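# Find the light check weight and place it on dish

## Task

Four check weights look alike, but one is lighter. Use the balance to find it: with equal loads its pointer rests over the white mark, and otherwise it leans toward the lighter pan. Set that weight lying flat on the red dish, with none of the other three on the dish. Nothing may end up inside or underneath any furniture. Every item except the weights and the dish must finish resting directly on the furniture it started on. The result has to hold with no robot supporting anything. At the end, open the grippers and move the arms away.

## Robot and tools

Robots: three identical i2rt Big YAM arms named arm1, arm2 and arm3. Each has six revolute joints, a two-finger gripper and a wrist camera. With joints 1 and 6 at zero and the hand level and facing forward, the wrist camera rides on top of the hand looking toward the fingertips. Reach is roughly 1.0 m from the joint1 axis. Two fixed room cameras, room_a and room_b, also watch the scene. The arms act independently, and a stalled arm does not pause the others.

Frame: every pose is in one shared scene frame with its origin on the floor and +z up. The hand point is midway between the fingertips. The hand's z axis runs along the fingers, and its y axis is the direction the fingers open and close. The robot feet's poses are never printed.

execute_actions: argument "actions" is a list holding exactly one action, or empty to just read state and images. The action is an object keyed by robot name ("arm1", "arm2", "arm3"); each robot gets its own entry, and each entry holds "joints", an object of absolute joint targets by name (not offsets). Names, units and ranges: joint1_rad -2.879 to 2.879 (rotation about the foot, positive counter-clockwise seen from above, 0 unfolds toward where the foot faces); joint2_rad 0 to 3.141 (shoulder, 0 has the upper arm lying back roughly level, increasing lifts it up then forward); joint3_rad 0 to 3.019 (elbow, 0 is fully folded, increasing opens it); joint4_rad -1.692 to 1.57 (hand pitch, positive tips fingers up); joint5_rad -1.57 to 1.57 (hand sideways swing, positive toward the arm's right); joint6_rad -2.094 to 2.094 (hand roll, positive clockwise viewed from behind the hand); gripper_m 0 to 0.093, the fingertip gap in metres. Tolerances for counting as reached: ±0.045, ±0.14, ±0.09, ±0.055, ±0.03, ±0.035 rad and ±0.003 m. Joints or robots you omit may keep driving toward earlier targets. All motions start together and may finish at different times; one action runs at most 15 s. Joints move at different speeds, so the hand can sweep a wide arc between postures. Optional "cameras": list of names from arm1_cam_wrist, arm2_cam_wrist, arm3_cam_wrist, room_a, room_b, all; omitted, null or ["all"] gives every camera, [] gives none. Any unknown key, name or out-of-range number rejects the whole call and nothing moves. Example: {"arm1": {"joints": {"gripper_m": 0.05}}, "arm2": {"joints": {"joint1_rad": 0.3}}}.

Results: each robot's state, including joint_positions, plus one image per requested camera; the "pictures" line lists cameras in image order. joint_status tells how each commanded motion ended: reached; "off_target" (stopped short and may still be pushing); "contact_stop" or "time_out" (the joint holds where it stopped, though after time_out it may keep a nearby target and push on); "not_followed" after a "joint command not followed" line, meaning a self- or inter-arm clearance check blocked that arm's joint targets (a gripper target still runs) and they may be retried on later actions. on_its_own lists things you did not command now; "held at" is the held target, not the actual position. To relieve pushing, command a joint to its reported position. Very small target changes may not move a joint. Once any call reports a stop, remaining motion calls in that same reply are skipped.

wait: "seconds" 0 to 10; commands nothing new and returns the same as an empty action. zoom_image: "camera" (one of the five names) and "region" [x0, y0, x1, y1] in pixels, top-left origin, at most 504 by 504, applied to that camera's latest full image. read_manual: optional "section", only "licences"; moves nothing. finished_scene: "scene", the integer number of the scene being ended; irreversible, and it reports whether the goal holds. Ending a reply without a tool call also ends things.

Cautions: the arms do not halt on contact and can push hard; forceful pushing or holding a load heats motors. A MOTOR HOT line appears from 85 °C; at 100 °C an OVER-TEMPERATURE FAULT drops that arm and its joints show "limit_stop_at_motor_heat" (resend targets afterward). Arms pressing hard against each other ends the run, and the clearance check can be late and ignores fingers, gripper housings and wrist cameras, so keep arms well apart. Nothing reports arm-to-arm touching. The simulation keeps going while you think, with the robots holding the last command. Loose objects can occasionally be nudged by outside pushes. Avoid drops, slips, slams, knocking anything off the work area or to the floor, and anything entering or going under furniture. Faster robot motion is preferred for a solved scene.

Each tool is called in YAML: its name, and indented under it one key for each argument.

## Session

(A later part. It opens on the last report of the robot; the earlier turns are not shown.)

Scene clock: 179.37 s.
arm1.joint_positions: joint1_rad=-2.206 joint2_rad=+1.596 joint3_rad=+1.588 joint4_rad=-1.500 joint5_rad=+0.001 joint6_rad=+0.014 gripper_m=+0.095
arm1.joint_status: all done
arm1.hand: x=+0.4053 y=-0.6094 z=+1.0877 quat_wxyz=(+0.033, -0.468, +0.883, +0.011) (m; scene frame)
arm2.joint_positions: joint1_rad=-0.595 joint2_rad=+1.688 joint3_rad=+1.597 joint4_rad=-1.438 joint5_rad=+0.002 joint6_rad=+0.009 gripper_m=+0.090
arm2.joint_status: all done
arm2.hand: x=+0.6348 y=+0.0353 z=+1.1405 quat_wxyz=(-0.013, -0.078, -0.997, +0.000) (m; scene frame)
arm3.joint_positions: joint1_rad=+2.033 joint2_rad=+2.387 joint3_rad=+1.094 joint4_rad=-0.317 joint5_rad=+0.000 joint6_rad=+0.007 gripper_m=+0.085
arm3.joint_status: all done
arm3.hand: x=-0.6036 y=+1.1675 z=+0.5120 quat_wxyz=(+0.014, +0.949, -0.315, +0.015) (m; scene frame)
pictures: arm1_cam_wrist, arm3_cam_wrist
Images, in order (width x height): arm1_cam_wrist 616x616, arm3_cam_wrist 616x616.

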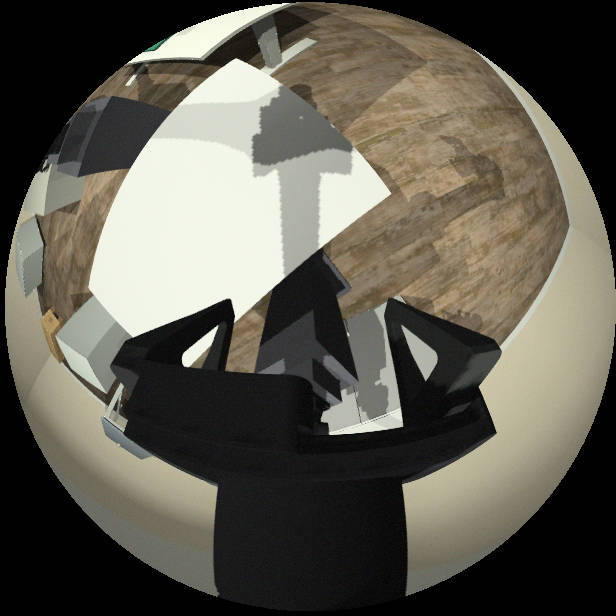

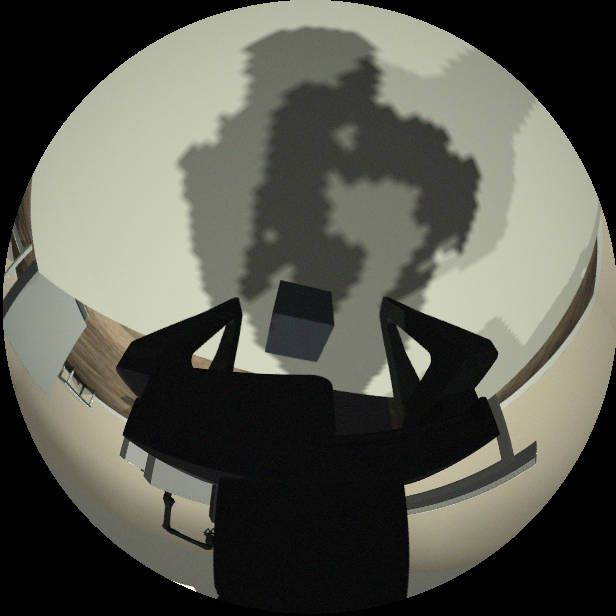

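execute_actions:
  actions:
    - {"arm3":{"joints":{"gripper_m":0.02}}}

Scene clock: 184.17 s.
arm1.joint_positions: joint1_rad=-2.206 joint2_rad=+1.596 joint3_rad=+1.588 joint4_rad=-1.500 joint5_rad=+0.001 joint6_rad=+0.014 gripper_m=+0.095
arm1.joint_status: not commanded
arm1.hand: x=+0.4053 y=-0.6094 z=+1.0877 quat_wxyz=(+0.033, -0.468, +0.883, +0.011) (m; scene frame)
arm2.joint_positions: joint1_rad=-0.595 joint2_rad=+1.688 joint3_rad=+1.597 joint4_rad=-1.438 joint5_rad=+0.002 joint6_rad=+0.008 gripper_m=+0.090
arm2.joint_status: not commanded
arm2.hand: x=+0.6348 y=+0.0353 z=+1.1405 quat_wxyz=(-0.013, -0.077, -0.997, +0.000) (m; scene frame)
arm3.joint_positions: joint1_rad=+2.033 joint2_rad=+2.387 joint3_rad=+1.094 joint4_rad=-0.317 joint5_rad=-0.001 joint6_rad=+0.006 gripper_m=+0.029
arm3.joint_status: gripper_m off_target (ended at +0.029, target +0.020)
arm3.hand: x=-0.6037 y=+1.1676 z=+0.5120 quat_wxyz=(+0.014, +0.949, -0.315, +0.015) (m; scene frame)
pictures: arm1_cam_wrist, arm2_cam_wrist, arm3_cam_wrist, room_a, room_b
Images, in order (width x height): arm1_cam_wrist 616x616, arm2_cam_wrist 616x616, arm3_cam_wrist 616x616, room_a 896x504, room_b 896x504.

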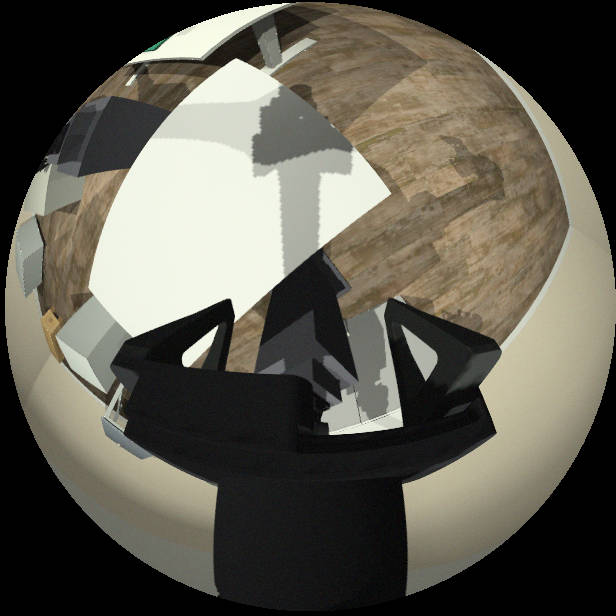

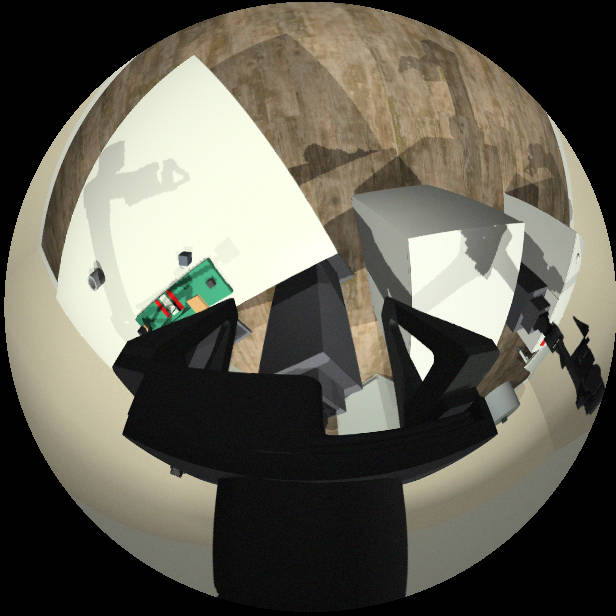

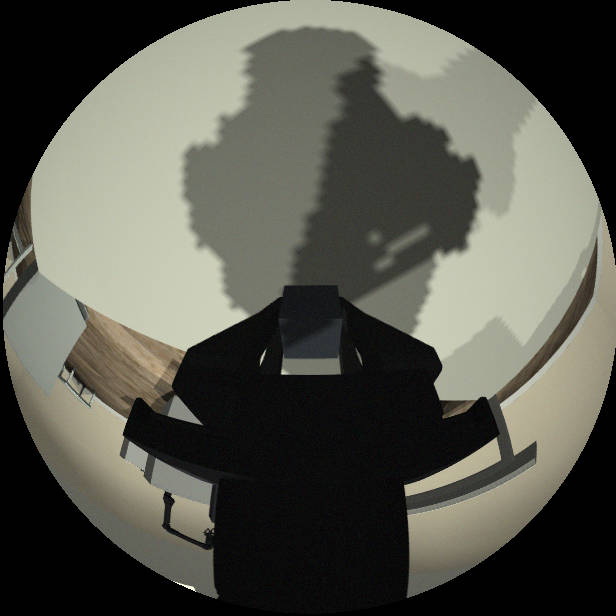

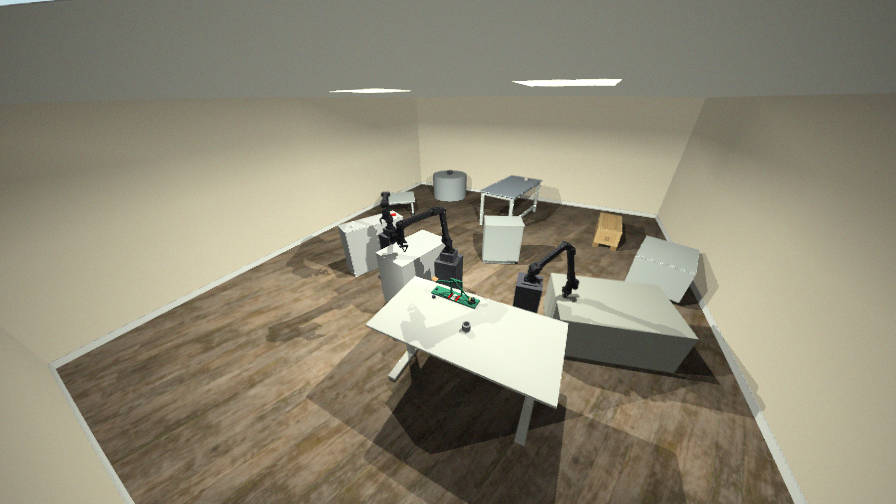

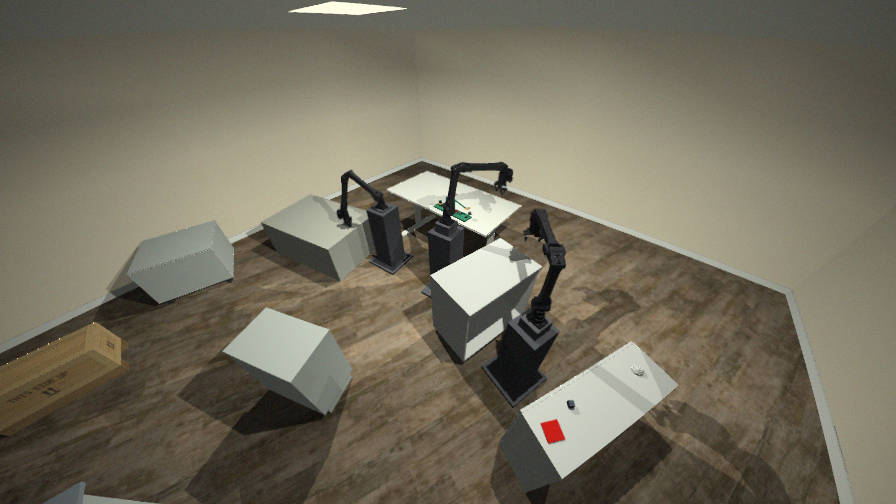

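execute_actions:
  actions:
    - {"arm3":{"joints":{"joint2_rad":1.7,"joint3_rad":1.4,"joint4_rad":-1.27}},"arm1":{"joints":{"joint1_rad":1.5}}}
  cameras: []

execute_actions:
  actions:
    - {"arm3":{"joints":{"joint1_rad":-0.95,"joint2_rad":2.3,"joint3_rad":2.2,"joint4_rad":-1.45}}}

Scene clock: 189.50 s.
arm1.joint_positions: joint1_rad=+1.508 joint2_rad=+1.596 joint3_rad=+1.588 joint4_rad=-1.500 joint5_rad=+0.000 joint6_rad=+0.014 gripper_m=+0.095
arm1.joint_status: all done
arm1.hand: x=+0.1257 y=-1.5202 z=+1.0851 quat_wxyz=(-0.028, -0.716, -0.698, +0.017) (m; scene frame)
arm2.joint_positions: joint1_rad=-0.595 joint2_rad=+1.688 joint3_rad=+1.597 joint4_rad=-1.438 joint5_rad=+0.002 joint6_rad=+0.008 gripper_m=+0.090
arm2.joint_status: not commanded
arm2.hand: x=+0.6348 y=+0.0353 z=+1.1405 quat_wxyz=(-0.013, -0.077, -0.997, +0.000) (m; scene frame)
arm3.joint_positions: joint1_rad=+2.033 joint2_rad=+1.715 joint3_rad=+1.393 joint4_rad=-1.254 joint5_rad=-0.001 joint6_rad=+0.006 gripper_m=+0.029
arm3.joint_status: all done
arm3.hand: x=-0.6518 y=+1.2112 z=+0.9135 quat_wxyz=(+0.009, +0.949, -0.315, -0.001) (m; scene frame)
pictures: none
No camera images: the call's "cameras" was empty. Leave "cameras" out to get every camera's image.

Scene clock: 192.00 s.
arm1.joint_positions: joint1_rad=+1.508 joint2_rad=+1.596 joint3_rad=+1.588 joint4_rad=-1.500 joint5_rad=+0.000 joint6_rad=+0.014 gripper_m=+0.095
arm1.joint_status: not commanded
arm1.hand: x=+0.1257 y=-1.5202 z=+1.0851 quat_wxyz=(-0.028, -0.716, -0.698, +0.017) (m; scene frame)
arm2.joint_positions: joint1_rad=-0.595 joint2_rad=+1.688 joint3_rad=+1.597 joint4_rad=-1.438 joint5_rad=+0.002 joint6_rad=+0.008 gripper_m=+0.090
arm2.joint_status: not commanded
arm2.hand: x=+0.6348 y=+0.0353 z=+1.1405 quat_wxyz=(-0.013, -0.077, -0.997, +0.000) (m; scene frame)
arm3.joint_positions: joint1_rad=-0.940 joint2_rad=+2.308 joint3_rad=+2.164 joint4_rad=-1.434 joint5_rad=-0.006 joint6_rad=+0.004 gripper_m=+0.029
arm3.joint_status: all done
arm3.hand: x=+0.3817 y=+0.5950 z=+0.8461 quat_wxyz=(+0.006, -0.233, -0.972, +0.004) (m; scene frame)
pictures: arm1_cam_wrist, arm2_cam_wrist, arm3_cam_wrist, room_a, room_b
Images, in order (width x height): arm1_cam_wrist 616x616, arm2_cam_wrist 616x616, arm3_cam_wrist 616x616, room_a 896x504, room_b 896x504.

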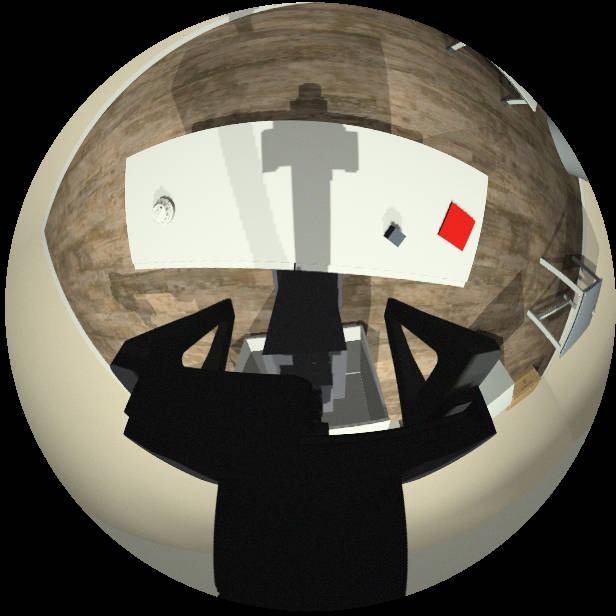

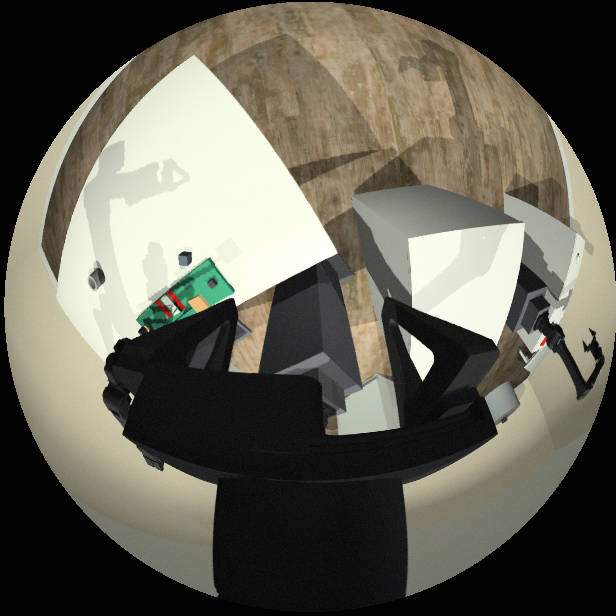

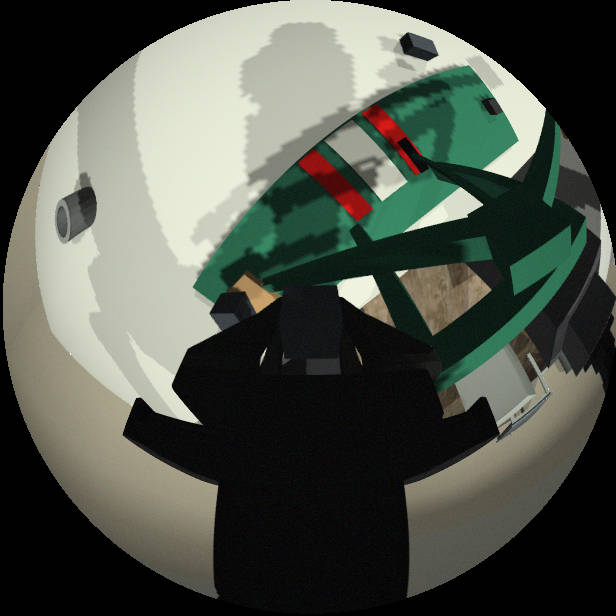

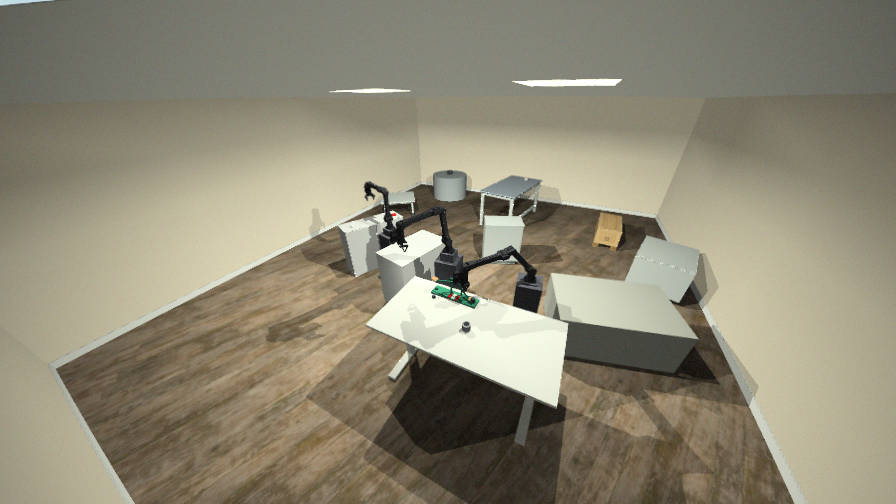

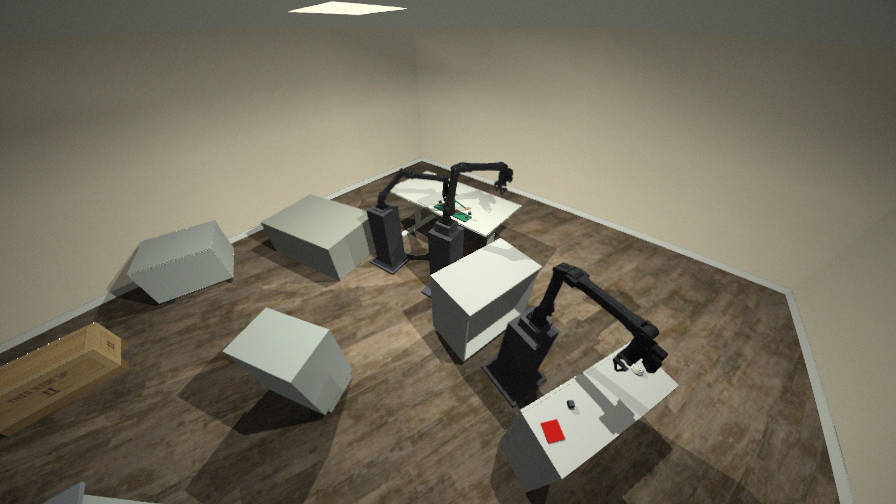

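execute_actions:
  actions:
    - {"arm3":{"joints":{"joint2_rad":2.5,"joint3_rad":2.29,"joint4_rad":-0.84}}}
  cameras: ["arm3_cam_wrist","room_a"]

Scene clock: 198.27 s.
arm1.joint_positions: joint1_rad=+1.508 joint2_rad=+1.596 joint3_rad=+1.588 joint4_rad=-1.500 joint5_rad=+0.000 joint6_rad=+0.014 gripper_m=+0.095
arm1.joint_status: not commanded
arm1.hand: x=+0.1257 y=-1.5202 z=+1.0851 quat_wxyz=(-0.028, -0.716, -0.698, +0.017) (m; scene frame)
arm2.joint_positions: joint1_rad=-0.595 joint2_rad=+1.688 joint3_rad=+1.597 joint4_rad=-1.438 joint5_rad=+0.002 joint6_rad=+0.008 gripper_m=+0.090
arm2.joint_status: not commanded
arm2.hand: x=+0.6348 y=+0.0353 z=+1.1405 quat_wxyz=(-0.013, -0.077, -0.997, +0.000) (m; scene frame)
arm3.joint_positions: joint1_rad=-0.939 joint2_rad=+2.388 joint3_rad=+2.223 joint4_rad=-0.946 joint5_rad=-0.002 joint6_rad=+0.022 gripper_m=+0.029
arm3.joint_status: joint4_rad time_out (moved +0.487 of +0.594); the others done
arm3.on_its_own: joint4_rad reads -0.946 and still pushes toward -0.840 since a time_out
arm3.hand: x=+0.4957 y=+0.5381 z=+0.8379 quat_wxyz=(-0.219, -0.233, -0.946, +0.056) (m; scene frame)
pictures: arm3_cam_wrist, room_a
Images, in order (width x height): arm3_cam_wrist 616x616, room_a 896x504.

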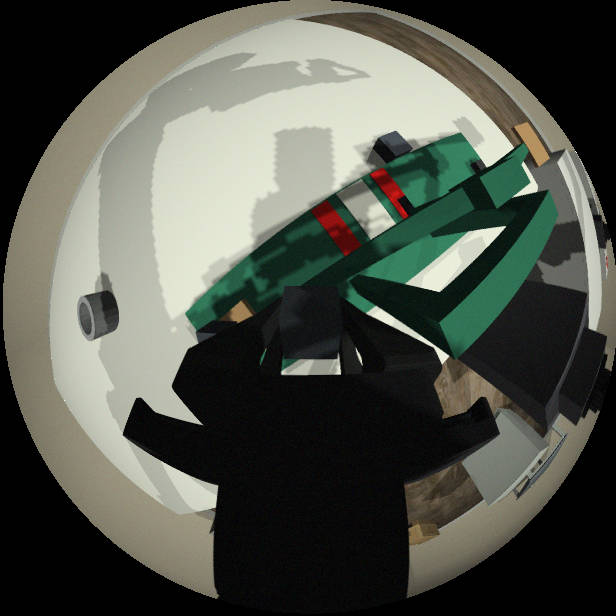

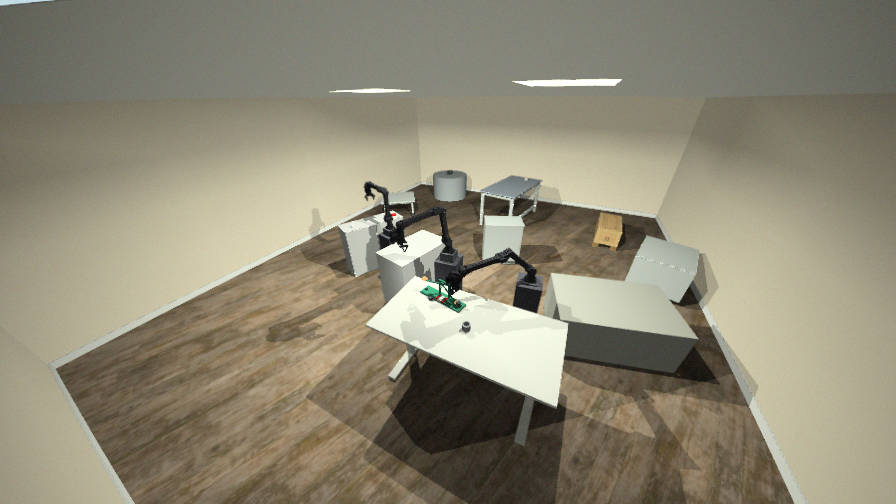

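execute_actions:
  actions:
    - {"arm3":{"joints":{"joint2_rad":2.1,"joint3_rad":2.2,"joint4_rad":-0.95}}}
  cameras: ["arm3_cam_wrist","arm2_cam_wrist","room_a"]

Scene clock: 202.07 s.
arm1.joint_positions: joint1_rad=+1.508 joint2_rad=+1.596 joint3_rad=+1.588 joint4_rad=-1.500 joint5_rad=+0.000 joint6_rad=+0.014 gripper_m=+0.095
arm1.joint_status: not commanded
arm1.hand: x=+0.1257 y=-1.5202 z=+1.0851 quat_wxyz=(-0.028, -0.716, -0.698, +0.017) (m; scene frame)
arm2.joint_positions: joint1_rad=-0.595 joint2_rad=+1.688 joint3_rad=+1.597 joint4_rad=-1.438 joint5_rad=+0.002 joint6_rad=+0.008 gripper_m=+0.090
arm2.joint_status: not commanded
arm2.hand: x=+0.6348 y=+0.0353 z=+1.1405 quat_wxyz=(-0.013, -0.077, -0.997, +0.000) (m; scene frame)
arm3.joint_positions: joint1_rad=-0.940 joint2_rad=+2.112 joint3_rad=+2.177 joint4_rad=-0.948 joint5_rad=-0.002 joint6_rad=+0.008 gripper_m=+0.029
arm3.joint_status: all done
arm3.hand: x=+0.4812 y=+0.5476 z=+1.0353 quat_wxyz=(-0.325, -0.219, -0.916, +0.083) (m; scene frame)
pictures: arm2_cam_wrist, arm3_cam_wrist, room_a
Images, in order (width x height): arm2_cam_wrist 616x616, arm3_cam_wrist 616x616, room_a 896x504.

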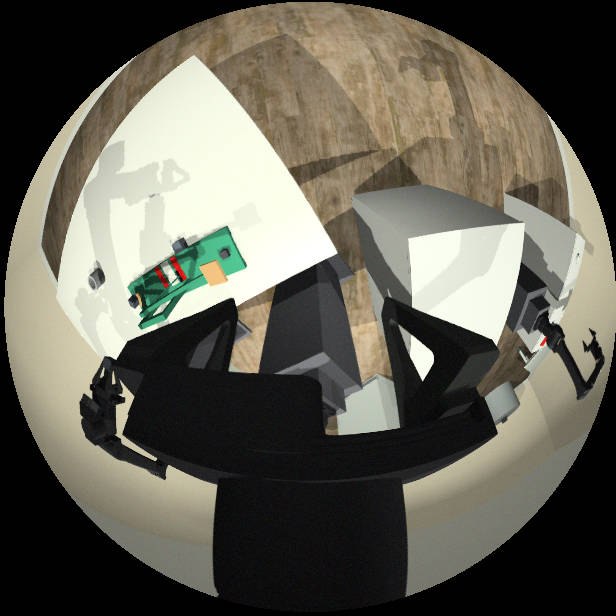

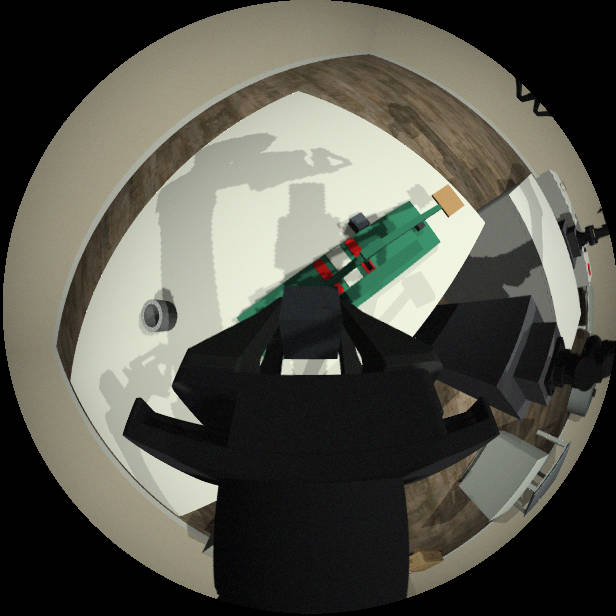

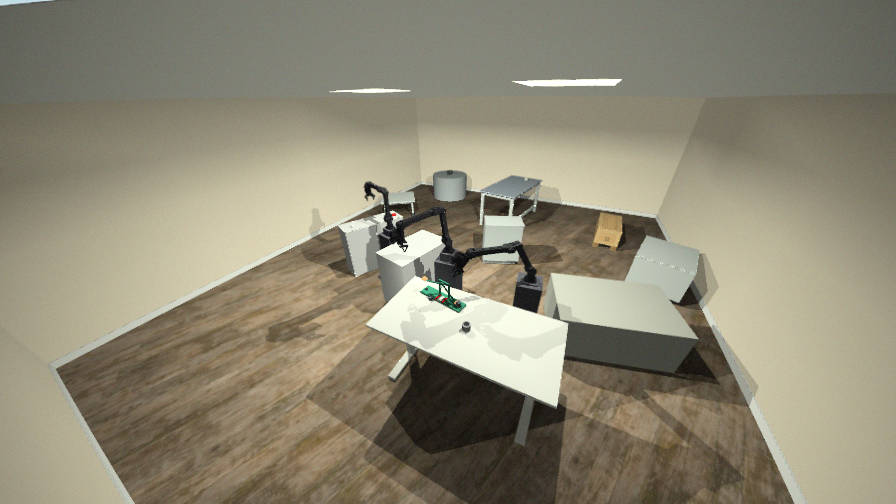

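execute_actions:
  actions:
    - {"arm1":{"joints":{"joint1_rad":1.27,"joint2_rad":1.95,"joint3_rad":1.65,"joint4_rad":-1.3}},"arm3":{"joints":{"joint1_rad":-0.6,"joint2_rad":1.9,"joint3_rad":1.8,"joint4_rad":-1.4}}}
  cameras: ["arm3_cam_wrist","arm1_cam_wrist"]

Scene clock: 206.43 s.
arm1.joint_positions: joint1_rad=+1.268 joint2_rad=+1.965 joint3_rad=+1.632 joint4_rad=-1.311 joint5_rad=+0.000 joint6_rad=+0.014 gripper_m=+0.095
arm1.joint_status: all done
arm1.hand: x=-0.0085 y=-1.5787 z=+0.9082 quat_wxyz=(+0.018, -0.793, -0.608, -0.034) (m; scene frame)
arm2.joint_positions: joint1_rad=-0.595 joint2_rad=+1.688 joint3_rad=+1.597 joint4_rad=-1.438 joint5_rad=+0.002 joint6_rad=+0.008 gripper_m=+0.090
arm2.joint_status: not commanded
arm2.hand: x=+0.6348 y=+0.0353 z=+1.1405 quat_wxyz=(-0.013, -0.077, -0.997, +0.000) (m; scene frame)
arm3.joint_positions: joint1_rad=-0.605 joint2_rad=+1.920 joint3_rad=+1.793 joint4_rad=-1.386 joint5_rad=+0.000 joint6_rad=+0.005 gripper_m=+0.029
arm3.joint_status: all done
arm3.hand: x=+0.3577 y=+0.8317 z=+0.9478 quat_wxyz=(-0.024, -0.068, -0.997, +0.009) (m; scene frame)
pictures: arm1_cam_wrist, arm3_cam_wrist
Images, in order (width x height): arm1_cam_wrist 616x616, arm3_cam_wrist 616x616.

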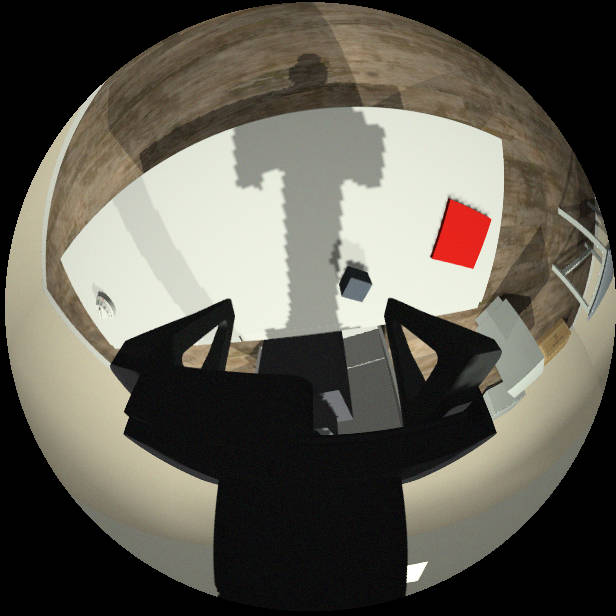

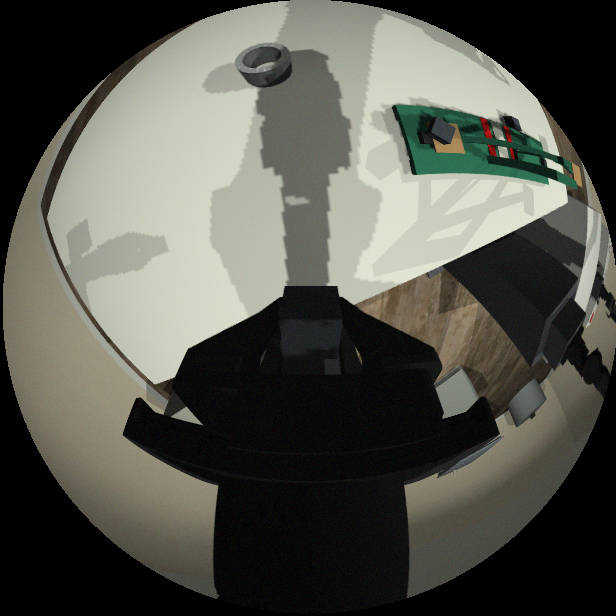

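execute_actions:
  actions:
    - {"arm1":{"joints":{"joint1_rad":1.16,"joint2_rad":2.08,"joint3_rad":1.65,"joint4_rad":-1.16}}}
  cameras: ["arm1_cam_wrist"]

Scene clock: 208.57 s.
arm1.joint_positions: joint1_rad=+1.155 joint2_rad=+2.062 joint3_rad=+1.632 joint4_rad=-1.174 joint5_rad=+0.000 joint6_rad=+0.014 gripper_m=+0.095
arm1.joint_status: all done
arm1.hand: x=-0.0791 y=-1.5837 z=+0.8507 quat_wxyz=(+0.005, -0.827, -0.562, -0.019) (m; scene frame)
arm2.joint_positions: joint1_rad=-0.595 joint2_rad=+1.688 joint3_rad=+1.597 joint4_rad=-1.438 joint5_rad=+0.002 joint6_rad=+0.008 gripper_m=+0.090
arm2.joint_status: not commanded
arm2.hand: x=+0.6348 y=+0.0353 z=+1.1405 quat_wxyz=(-0.013, -0.077, -0.997, +0.000) (m; scene frame)
arm3.joint_positions: joint1_rad=-0.605 joint2_rad=+1.920 joint3_rad=+1.793 joint4_rad=-1.386 joint5_rad=+0.000 joint6_rad=+0.005 gripper_m=+0.029
arm3.joint_status: not commanded
arm3.hand: x=+0.3577 y=+0.8317 z=+0.9478 quat_wxyz=(-0.024, -0.068, -0.997, +0.009) (m; scene frame)
pictures: arm1_cam_wrist
Images, in order (width x height): arm1_cam_wrist 616x616.

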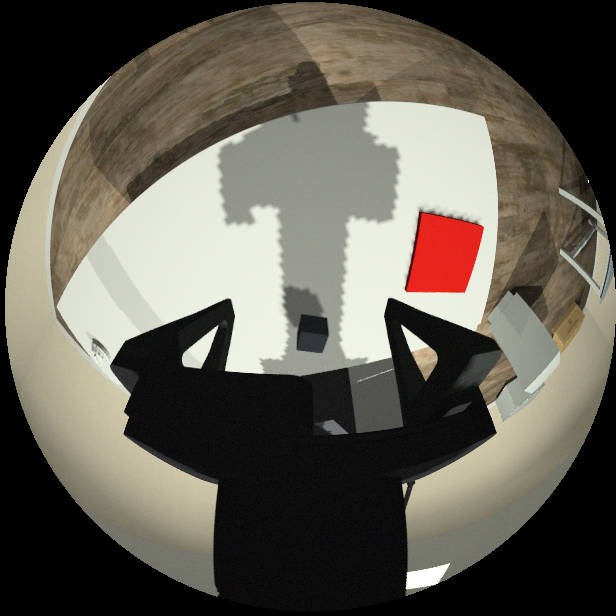

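execute_actions:
  actions:
    - {"arm1":{"joints":{"joint2_rad":2.17,"joint3_rad":1.55,"joint4_rad":-0.96}}}
  cameras: ["arm1_cam_wrist"]

Scene clock: 211.40 s.
arm1.joint_positions: joint1_rad=+1.155 joint2_rad=+2.156 joint3_rad=+1.547 joint4_rad=-0.974 joint5_rad=+0.000 joint6_rad=+0.014 gripper_m=+0.095
arm1.joint_status: all done
arm1.hand: x=-0.0775 y=-1.5825 z=+0.7676 quat_wxyz=(-0.001, -0.827, -0.562, -0.010) (m; scene frame)
arm2.joint_positions: joint1_rad=-0.595 joint2_rad=+1.688 joint3_rad=+1.597 joint4_rad=-1.438 joint5_rad=+0.002 joint6_rad=+0.008 gripper_m=+0.090
arm2.joint_status: not commanded
arm2.hand: x=+0.6348 y=+0.0353 z=+1.1405 quat_wxyz=(-0.013, -0.077, -0.997, +0.000) (m; scene frame)
arm3.joint_positions: joint1_rad=-0.605 joint2_rad=+1.920 joint3_rad=+1.793 joint4_rad=-1.386 joint5_rad=+0.000 joint6_rad=+0.005 gripper_m=+0.029
arm3.joint_status: not commanded
arm3.hand: x=+0.3577 y=+0.8317 z=+0.9478 quat_wxyz=(-0.024, -0.068, -0.997, +0.009) (m; scene frame)
pictures: arm1_cam_wrist
Images, in order (width x height): arm1_cam_wrist 616x616.

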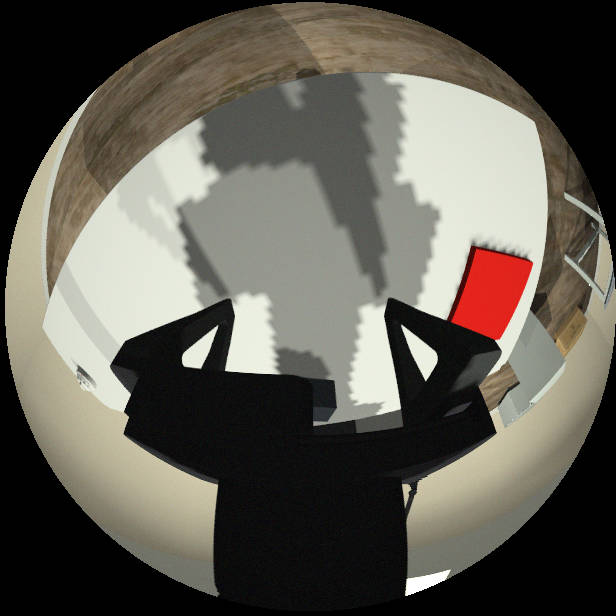

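Overshoot; pull back ~4 cm.

execute_actions:
  actions:
    - {"arm1":{"joints":{"joint1_rad":1.13,"joint2_rad":2.13,"joint3_rad":1.44,"joint4_rad":-0.88}}}
  cameras: ["arm1_cam_wrist"]

Scene clock: 213.37 s.
arm1.joint_positions: joint1_rad=+1.136 joint2_rad=+2.124 joint3_rad=+1.466 joint4_rad=-0.889 joint5_rad=-0.002 joint6_rad=+0.014 gripper_m=+0.095
arm1.joint_status: all done
arm1.hand: x=-0.0829 y=-1.5681 z=+0.7607 quat_wxyz=(-0.012, -0.832, -0.554, +0.003) (m; scene frame)
arm2.joint_positions: joint1_rad=-0.595 joint2_rad=+1.688 joint3_rad=+1.597 joint4_rad=-1.438 joint5_rad=+0.002 joint6_rad=+0.008 gripper_m=+0.090
arm2.joint_status: not commanded
arm2.hand: x=+0.6348 y=+0.0353 z=+1.1405 quat_wxyz=(-0.013, -0.077, -0.997, +0.000) (m; scene frame)
arm3.joint_positions: joint1_rad=-0.605 joint2_rad=+1.920 joint3_rad=+1.793 joint4_rad=-1.386 joint5_rad=+0.000 joint6_rad=+0.005 gripper_m=+0.029
arm3.joint_status: not commanded
arm3.hand: x=+0.3577 y=+0.8317 z=+0.9478 quat_wxyz=(-0.024, -0.068, -0.997, +0.009) (m; scene frame)
pictures: arm1_cam_wrist
Images, in order (width x height): arm1_cam_wrist 616x616.

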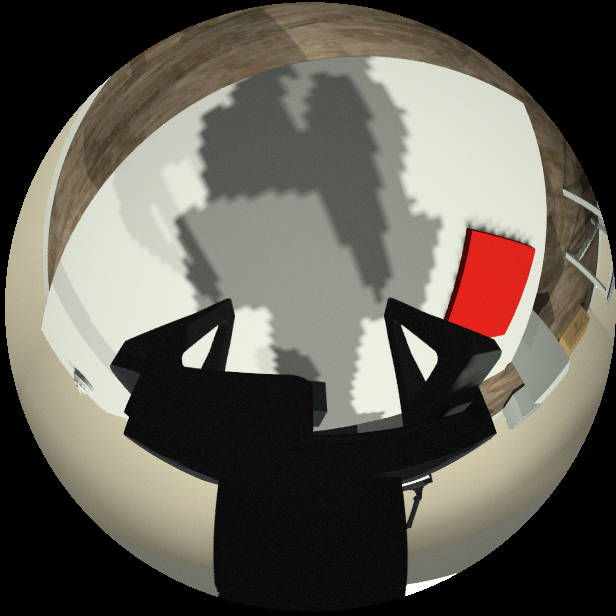

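execute_actions:
  actions:
    - {"arm1":{"joints":{"joint2_rad":2.1,"joint3_rad":1.3,"joint4_rad":-0.78}}}
  cameras: ["arm1_cam_wrist"]

Scene clock: 214.93 s.
arm1.joint_positions: joint1_rad=+1.136 joint2_rad=+2.062 joint3_rad=+1.347 joint4_rad=-0.776 joint5_rad=-0.002 joint6_rad=+0.014 gripper_m=+0.095
arm1.joint_status: all done
arm1.hand: x=-0.0761 y=-1.5513 z=+0.7602 quat_wxyz=(-0.028, -0.832, -0.554, +0.027) (m; scene frame)
arm2.joint_positions: joint1_rad=-0.595 joint2_rad=+1.688 joint3_rad=+1.597 joint4_rad=-1.438 joint5_rad=+0.002 joint6_rad=+0.008 gripper_m=+0.090
arm2.joint_status: not commanded
arm2.hand: x=+0.6348 y=+0.0353 z=+1.1405 quat_wxyz=(-0.013, -0.077, -0.997, +0.000) (m; scene frame)
arm3.joint_positions: joint1_rad=-0.605 joint2_rad=+1.920 joint3_rad=+1.793 joint4_rad=-1.386 joint5_rad=+0.000 joint6_rad=+0.005 gripper_m=+0.029
arm3.joint_status: not commanded
arm3.hand: x=+0.3577 y=+0.8317 z=+0.9478 quat_wxyz=(-0.024, -0.068, -0.997, +0.009) (m; scene frame)
pictures: arm1_cam_wrist
Images, in order (width x height): arm1_cam_wrist 616x616.

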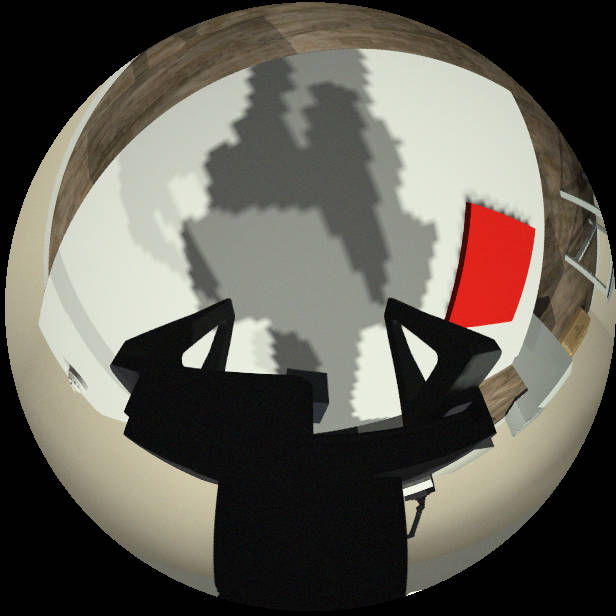

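execute_actions:
  actions:
    - {"arm1":{"joints":{"joint4_rad":-0.95}}}
  cameras: ["arm1_cam_wrist"]

Scene clock: 216.93 s.
arm1.joint_positions: joint1_rad=+1.136 joint2_rad=+2.062 joint3_rad=+1.347 joint4_rad=-0.918 joint5_rad=-0.003 joint6_rad=+0.014 gripper_m=+0.095
arm1.joint_status: all done
arm1.hand: x=-0.0630 y=-1.5189 z=+0.7602 quat_wxyz=(+0.012, -0.832, -0.554, -0.032) (m; scene frame)
arm2.joint_positions: joint1_rad=-0.595 joint2_rad=+1.688 joint3_rad=+1.597 joint4_rad=-1.438 joint5_rad=+0.002 joint6_rad=+0.008 gripper_m=+0.090
arm2.joint_status: not commanded
arm2.hand: x=+0.6348 y=+0.0353 z=+1.1405 quat_wxyz=(-0.013, -0.077, -0.997, +0.000) (m; scene frame)
arm3.joint_positions: joint1_rad=-0.605 joint2_rad=+1.920 joint3_rad=+1.793 joint4_rad=-1.386 joint5_rad=+0.000 joint6_rad=+0.005 gripper_m=+0.029
arm3.joint_status: not commanded
arm3.hand: x=+0.3577 y=+0.8317 z=+0.9478 quat_wxyz=(-0.024, -0.068, -0.997, +0.009) (m; scene frame)
pictures: arm1_cam_wrist
Images, in order (width x height): arm1_cam_wrist 616x616.

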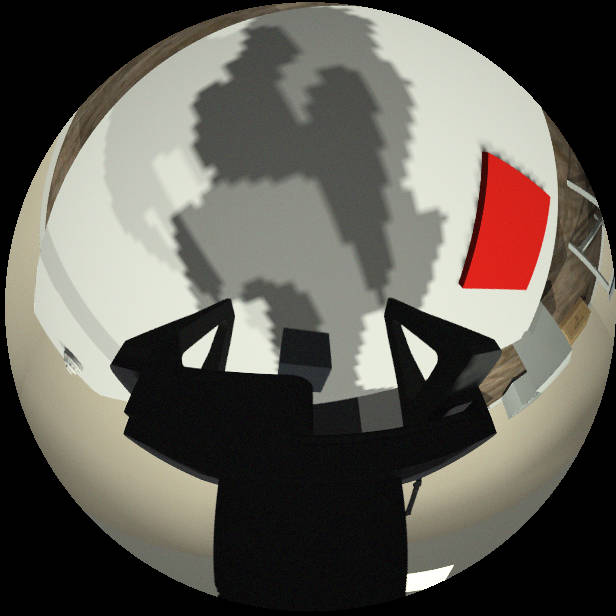

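execute_actions:
  actions:
    - {"arm1":{"joints":{"joint2_rad":2.22,"joint3_rad":1.33,"joint4_rad":-0.95}}}
  cameras: ["arm1_cam_wrist"]

Scene clock: 219.60 s.
arm1.joint_positions: joint1_rad=+1.136 joint2_rad=+2.074 joint3_rad=+1.363 joint4_rad=-0.944 joint5_rad=-0.003 joint6_rad=+0.014 gripper_m=+0.095
arm1.joint_status: joint2_rad time_out (moved +0.013 of +0.158); the others done
arm1.on_its_own: joint2_rad reads +2.074 and still pushes toward +2.220 since a time_out
arm1.hand: x=-0.0628 y=-1.5185 z=+0.7588 quat_wxyz=(+0.018, -0.831, -0.554, -0.041) (m; scene frame)
arm2.joint_positions: joint1_rad=-0.595 joint2_rad=+1.688 joint3_rad=+1.597 joint4_rad=-1.438 joint5_rad=+0.002 joint6_rad=+0.008 gripper_m=+0.090
arm2.joint_status: not commanded
arm2.hand: x=+0.6348 y=+0.0353 z=+1.1405 quat_wxyz=(-0.013, -0.077, -0.997, +0.000) (m; scene frame)
arm3.joint_positions: joint1_rad=-0.605 joint2_rad=+1.920 joint3_rad=+1.793 joint4_rad=-1.386 joint5_rad=+0.000 joint6_rad=+0.005 gripper_m=+0.029
arm3.joint_status: not commanded
arm3.hand: x=+0.3577 y=+0.8317 z=+0.9478 quat_wxyz=(-0.024, -0.068, -0.997, +0.009) (m; scene frame)
pictures: arm1_cam_wrist
Images, in order (width x height): arm1_cam_wrist 616x616.

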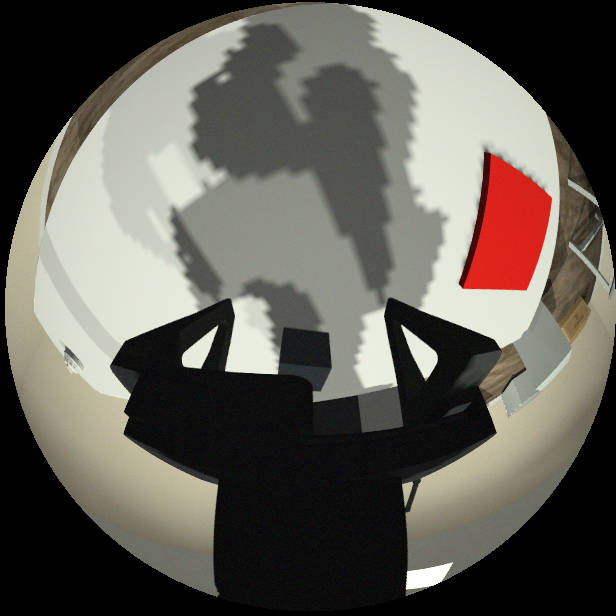

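Already touching the surface. Close.

execute_actions:
  actions:
    - {"arm1":{"joints":{"joint2_rad":2.06,"gripper_m":0.02}}}
  cameras: ["arm1_cam_wrist"]

Scene clock: 221.13 s.
arm1.joint_positions: joint1_rad=+1.136 joint2_rad=+2.064 joint3_rad=+1.354 joint4_rad=-0.944 joint5_rad=-0.003 joint6_rad=+0.014 gripper_m=+0.020
arm1.joint_status: all done
arm1.hand: x=-0.0619 y=-1.5161 z=+0.7616 quat_wxyz=(+0.018, -0.832, -0.554, -0.040) (m; scene frame)
arm2.joint_positions: joint1_rad=-0.595 joint2_rad=+1.688 joint3_rad=+1.597 joint4_rad=-1.438 joint5_rad=+0.002 joint6_rad=+0.008 gripper_m=+0.090
arm2.joint_status: not commanded
arm2.hand: x=+0.6348 y=+0.0353 z=+1.1405 quat_wxyz=(-0.013, -0.077, -0.997, +0.000) (m; scene frame)
arm3.joint_positions: joint1_rad=-0.605 joint2_rad=+1.920 joint3_rad=+1.793 joint4_rad=-1.386 joint5_rad=+0.000 joint6_rad=+0.005 gripper_m=+0.029
arm3.joint_status: not commanded
arm3.hand: x=+0.3577 y=+0.8317 z=+0.9478 quat_wxyz=(-0.024, -0.068, -0.997, +0.009) (m; scene frame)
pictures: arm1_cam_wrist
Images, in order (width x height): arm1_cam_wrist 616x616.

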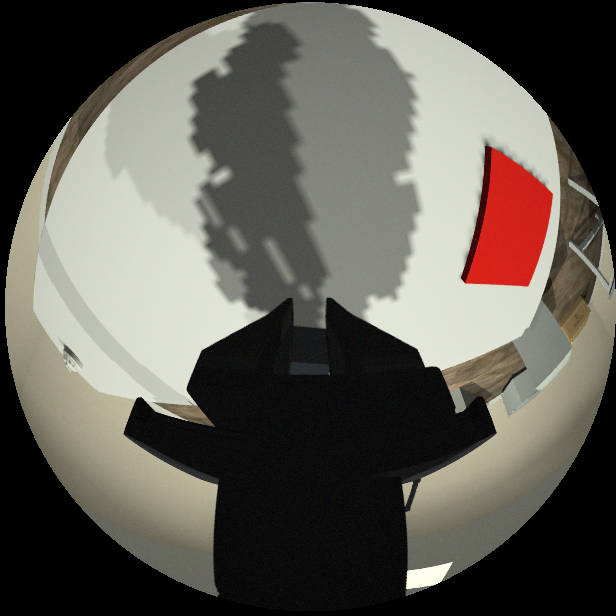

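execute_actions:
  actions:
    - {"arm1":{"joints":{"gripper_m":0.085}}}
  cameras: []

execute_actions:
  actions:
    - {"arm1":{"joints":{"joint4_rad":-0.86}}}
  cameras: ["arm1_cam_wrist"]

Scene clock: 222.80 s.
arm1.joint_positions: joint1_rad=+1.128 joint2_rad=+2.061 joint3_rad=+1.350 joint4_rad=-0.944 joint5_rad=+0.002 joint6_rad=+0.014 gripper_m=+0.085
arm1.joint_status: all done
arm1.hand: x=-0.0660 y=-1.5127 z=+0.7618 quat_wxyz=(+0.020, -0.834, -0.551, -0.040) (m; scene frame)
arm2.joint_positions: joint1_rad=-0.595 joint2_rad=+1.688 joint3_rad=+1.597 joint4_rad=-1.438 joint5_rad=+0.002 joint6_rad=+0.008 gripper_m=+0.090
arm2.joint_status: not commanded
arm2.hand: x=+0.6348 y=+0.0353 z=+1.1405 quat_wxyz=(-0.013, -0.077, -0.997, +0.000) (m; scene frame)
arm3.joint_positions: joint1_rad=-0.605 joint2_rad=+1.920 joint3_rad=+1.793 joint4_rad=-1.386 joint5_rad=+0.000 joint6_rad=+0.005 gripper_m=+0.029
arm3.joint_status: not commanded
arm3.hand: x=+0.3577 y=+0.8317 z=+0.9478 quat_wxyz=(-0.024, -0.068, -0.997, +0.009) (m; scene frame)
pictures: none
No camera images: the call's "cameras" was empty. Leave "cameras" out to get every camera's image.

Scene clock: 223.53 s.
arm1.joint_positions: joint1_rad=+1.128 joint2_rad=+2.056 joint3_rad=+1.341 joint4_rad=-0.892 joint5_rad=-0.002 joint6_rad=+0.005 gripper_m=+0.085
arm1.joint_status: all done
arm1.hand: x=-0.0689 y=-1.5217 z=+0.7613 quat_wxyz=(+0.005, -0.832, -0.554, -0.021) (m; scene frame)
arm2.joint_positions: joint1_rad=-0.595 joint2_rad=+1.688 joint3_rad=+1.597 joint4_rad=-1.438 joint5_rad=+0.002 joint6_rad=+0.008 gripper_m=+0.090
arm2.joint_status: not commanded
arm2.hand: x=+0.6348 y=+0.0353 z=+1.1405 quat_wxyz=(-0.013, -0.077, -0.997, +0.000) (m; scene frame)
arm3.joint_positions: joint1_rad=-0.605 joint2_rad=+1.920 joint3_rad=+1.793 joint4_rad=-1.386 joint5_rad=+0.000 joint6_rad=+0.005 gripper_m=+0.029
arm3.joint_status: not commanded
arm3.hand: x=+0.3577 y=+0.8317 z=+0.9478 quat_wxyz=(-0.024, -0.068, -0.997, +0.009) (m; scene frame)
pictures: arm1_cam_wrist
Images, in order (width x height): arm1_cam_wrist 616x616.

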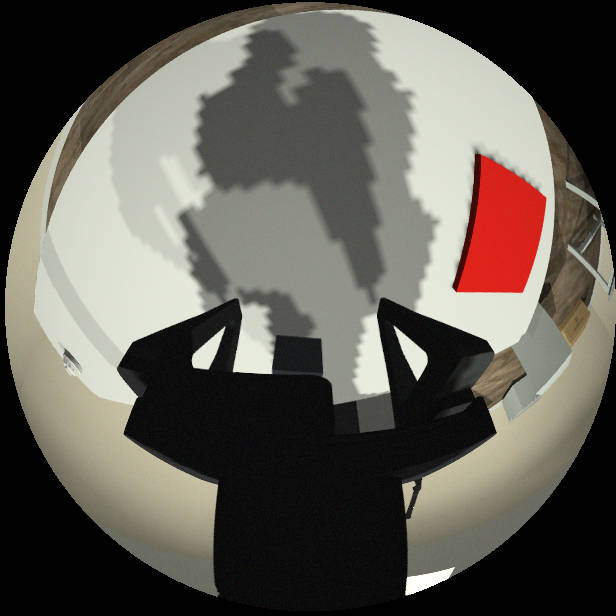

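execute_actions:
  actions:
    - {"arm1":{"joints":{"joint2_rad":2.1,"joint3_rad":1.22,"joint4_rad":-0.85}}}
  cameras: ["arm1_cam_wrist","room_b"]

Scene clock: 225.93 s.
arm1.joint_positions: joint1_rad=+1.128 joint2_rad=+2.030 joint3_rad=+1.287 joint4_rad=-0.836 joint5_rad=-0.003 joint6_rad=+0.007 gripper_m=+0.085
arm1.joint_status: all done
arm1.hand: x=-0.0656 y=-1.5141 z=+0.7590 quat_wxyz=(-0.003, -0.833, -0.554, -0.010) (m; scene frame)
arm2.joint_positions: joint1_rad=-0.595 joint2_rad=+1.688 joint3_rad=+1.597 joint4_rad=-1.438 joint5_rad=+0.002 joint6_rad=+0.008 gripper_m=+0.090
arm2.joint_status: not commanded
arm2.hand: x=+0.6348 y=+0.0353 z=+1.1405 quat_wxyz=(-0.013, -0.077, -0.997, +0.000) (m; scene frame)
arm3.joint_positions: joint1_rad=-0.605 joint2_rad=+1.920 joint3_rad=+1.793 joint4_rad=-1.386 joint5_rad=+0.000 joint6_rad=+0.005 gripper_m=+0.029
arm3.joint_status: not commanded
arm3.hand: x=+0.3577 y=+0.8317 z=+0.9478 quat_wxyz=(-0.024, -0.068, -0.997, +0.009) (m; scene frame)
pictures: arm1_cam_wrist, room_b
Images, in order (width x height): arm1_cam_wrist 616x616, room_b 896x504.

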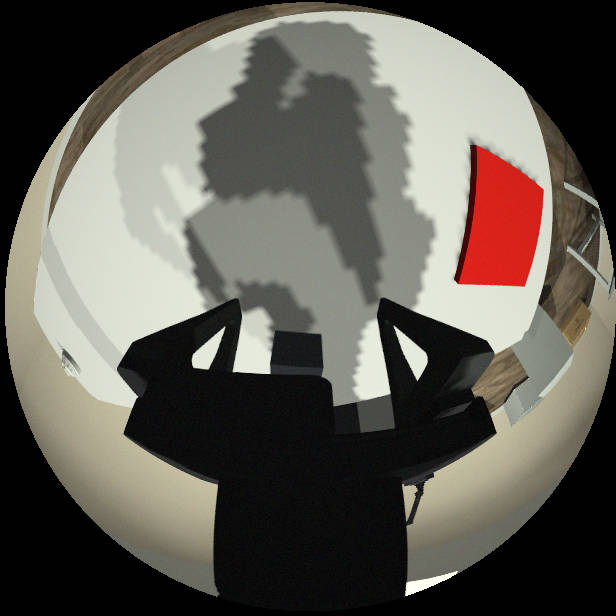

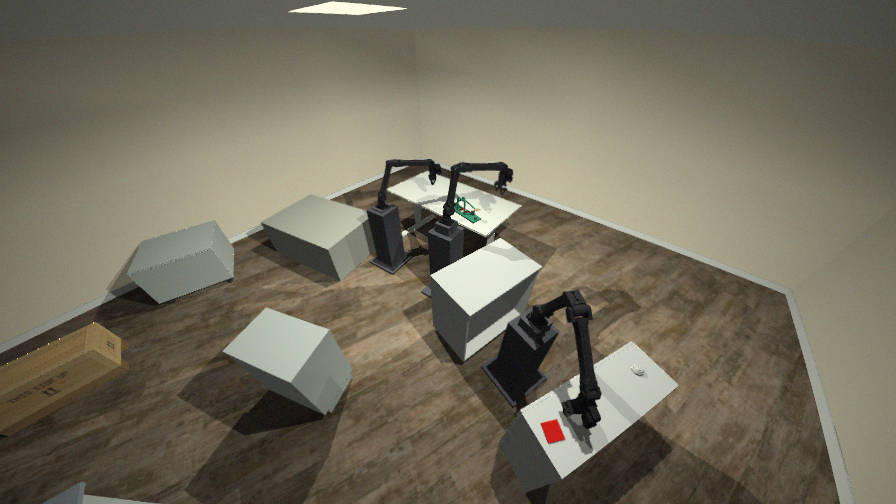

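execute_actions:
  actions:
    - {"arm1":{"joints":{"joint2_rad":1.98,"joint3_rad":1.2,"joint4_rad":-0.95}}}
  cameras: ["arm1_cam_wrist"]

Scene clock: 229.00 s.
arm1.joint_positions: joint1_rad=+1.128 joint2_rad=+1.988 joint3_rad=+1.215 joint4_rad=-0.934 joint5_rad=-0.003 joint6_rad=+0.008 gripper_m=+0.085
arm1.joint_status: all done
arm1.hand: x=-0.0457 y=-1.4656 z=+0.7626 quat_wxyz=(+0.032, -0.831, -0.552, -0.063) (m; scene frame)
arm2.joint_positions: joint1_rad=-0.595 joint2_rad=+1.688 joint3_rad=+1.597 joint4_rad=-1.438 joint5_rad=+0.002 joint6_rad=+0.008 gripper_m=+0.090
arm2.joint_status: not commanded
arm2.hand: x=+0.6348 y=+0.0353 z=+1.1405 quat_wxyz=(-0.013, -0.077, -0.997, +0.000) (m; scene frame)
arm3.joint_positions: joint1_rad=-0.605 joint2_rad=+1.920 joint3_rad=+1.793 joint4_rad=-1.386 joint5_rad=+0.000 joint6_rad=+0.005 gripper_m=+0.029
arm3.joint_status: not commanded
arm3.hand: x=+0.3577 y=+0.8317 z=+0.9478 quat_wxyz=(-0.024, -0.068, -0.997, +0.009) (m; scene frame)
pictures: arm1_cam_wrist
Images, in order (width x height): arm1_cam_wrist 616x616.

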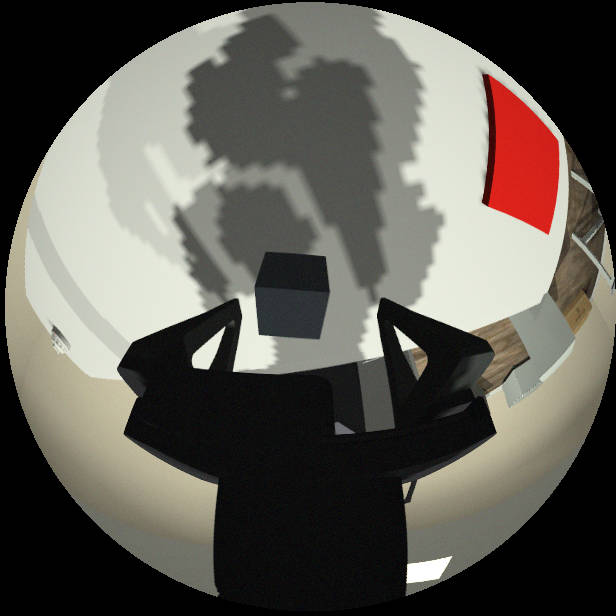

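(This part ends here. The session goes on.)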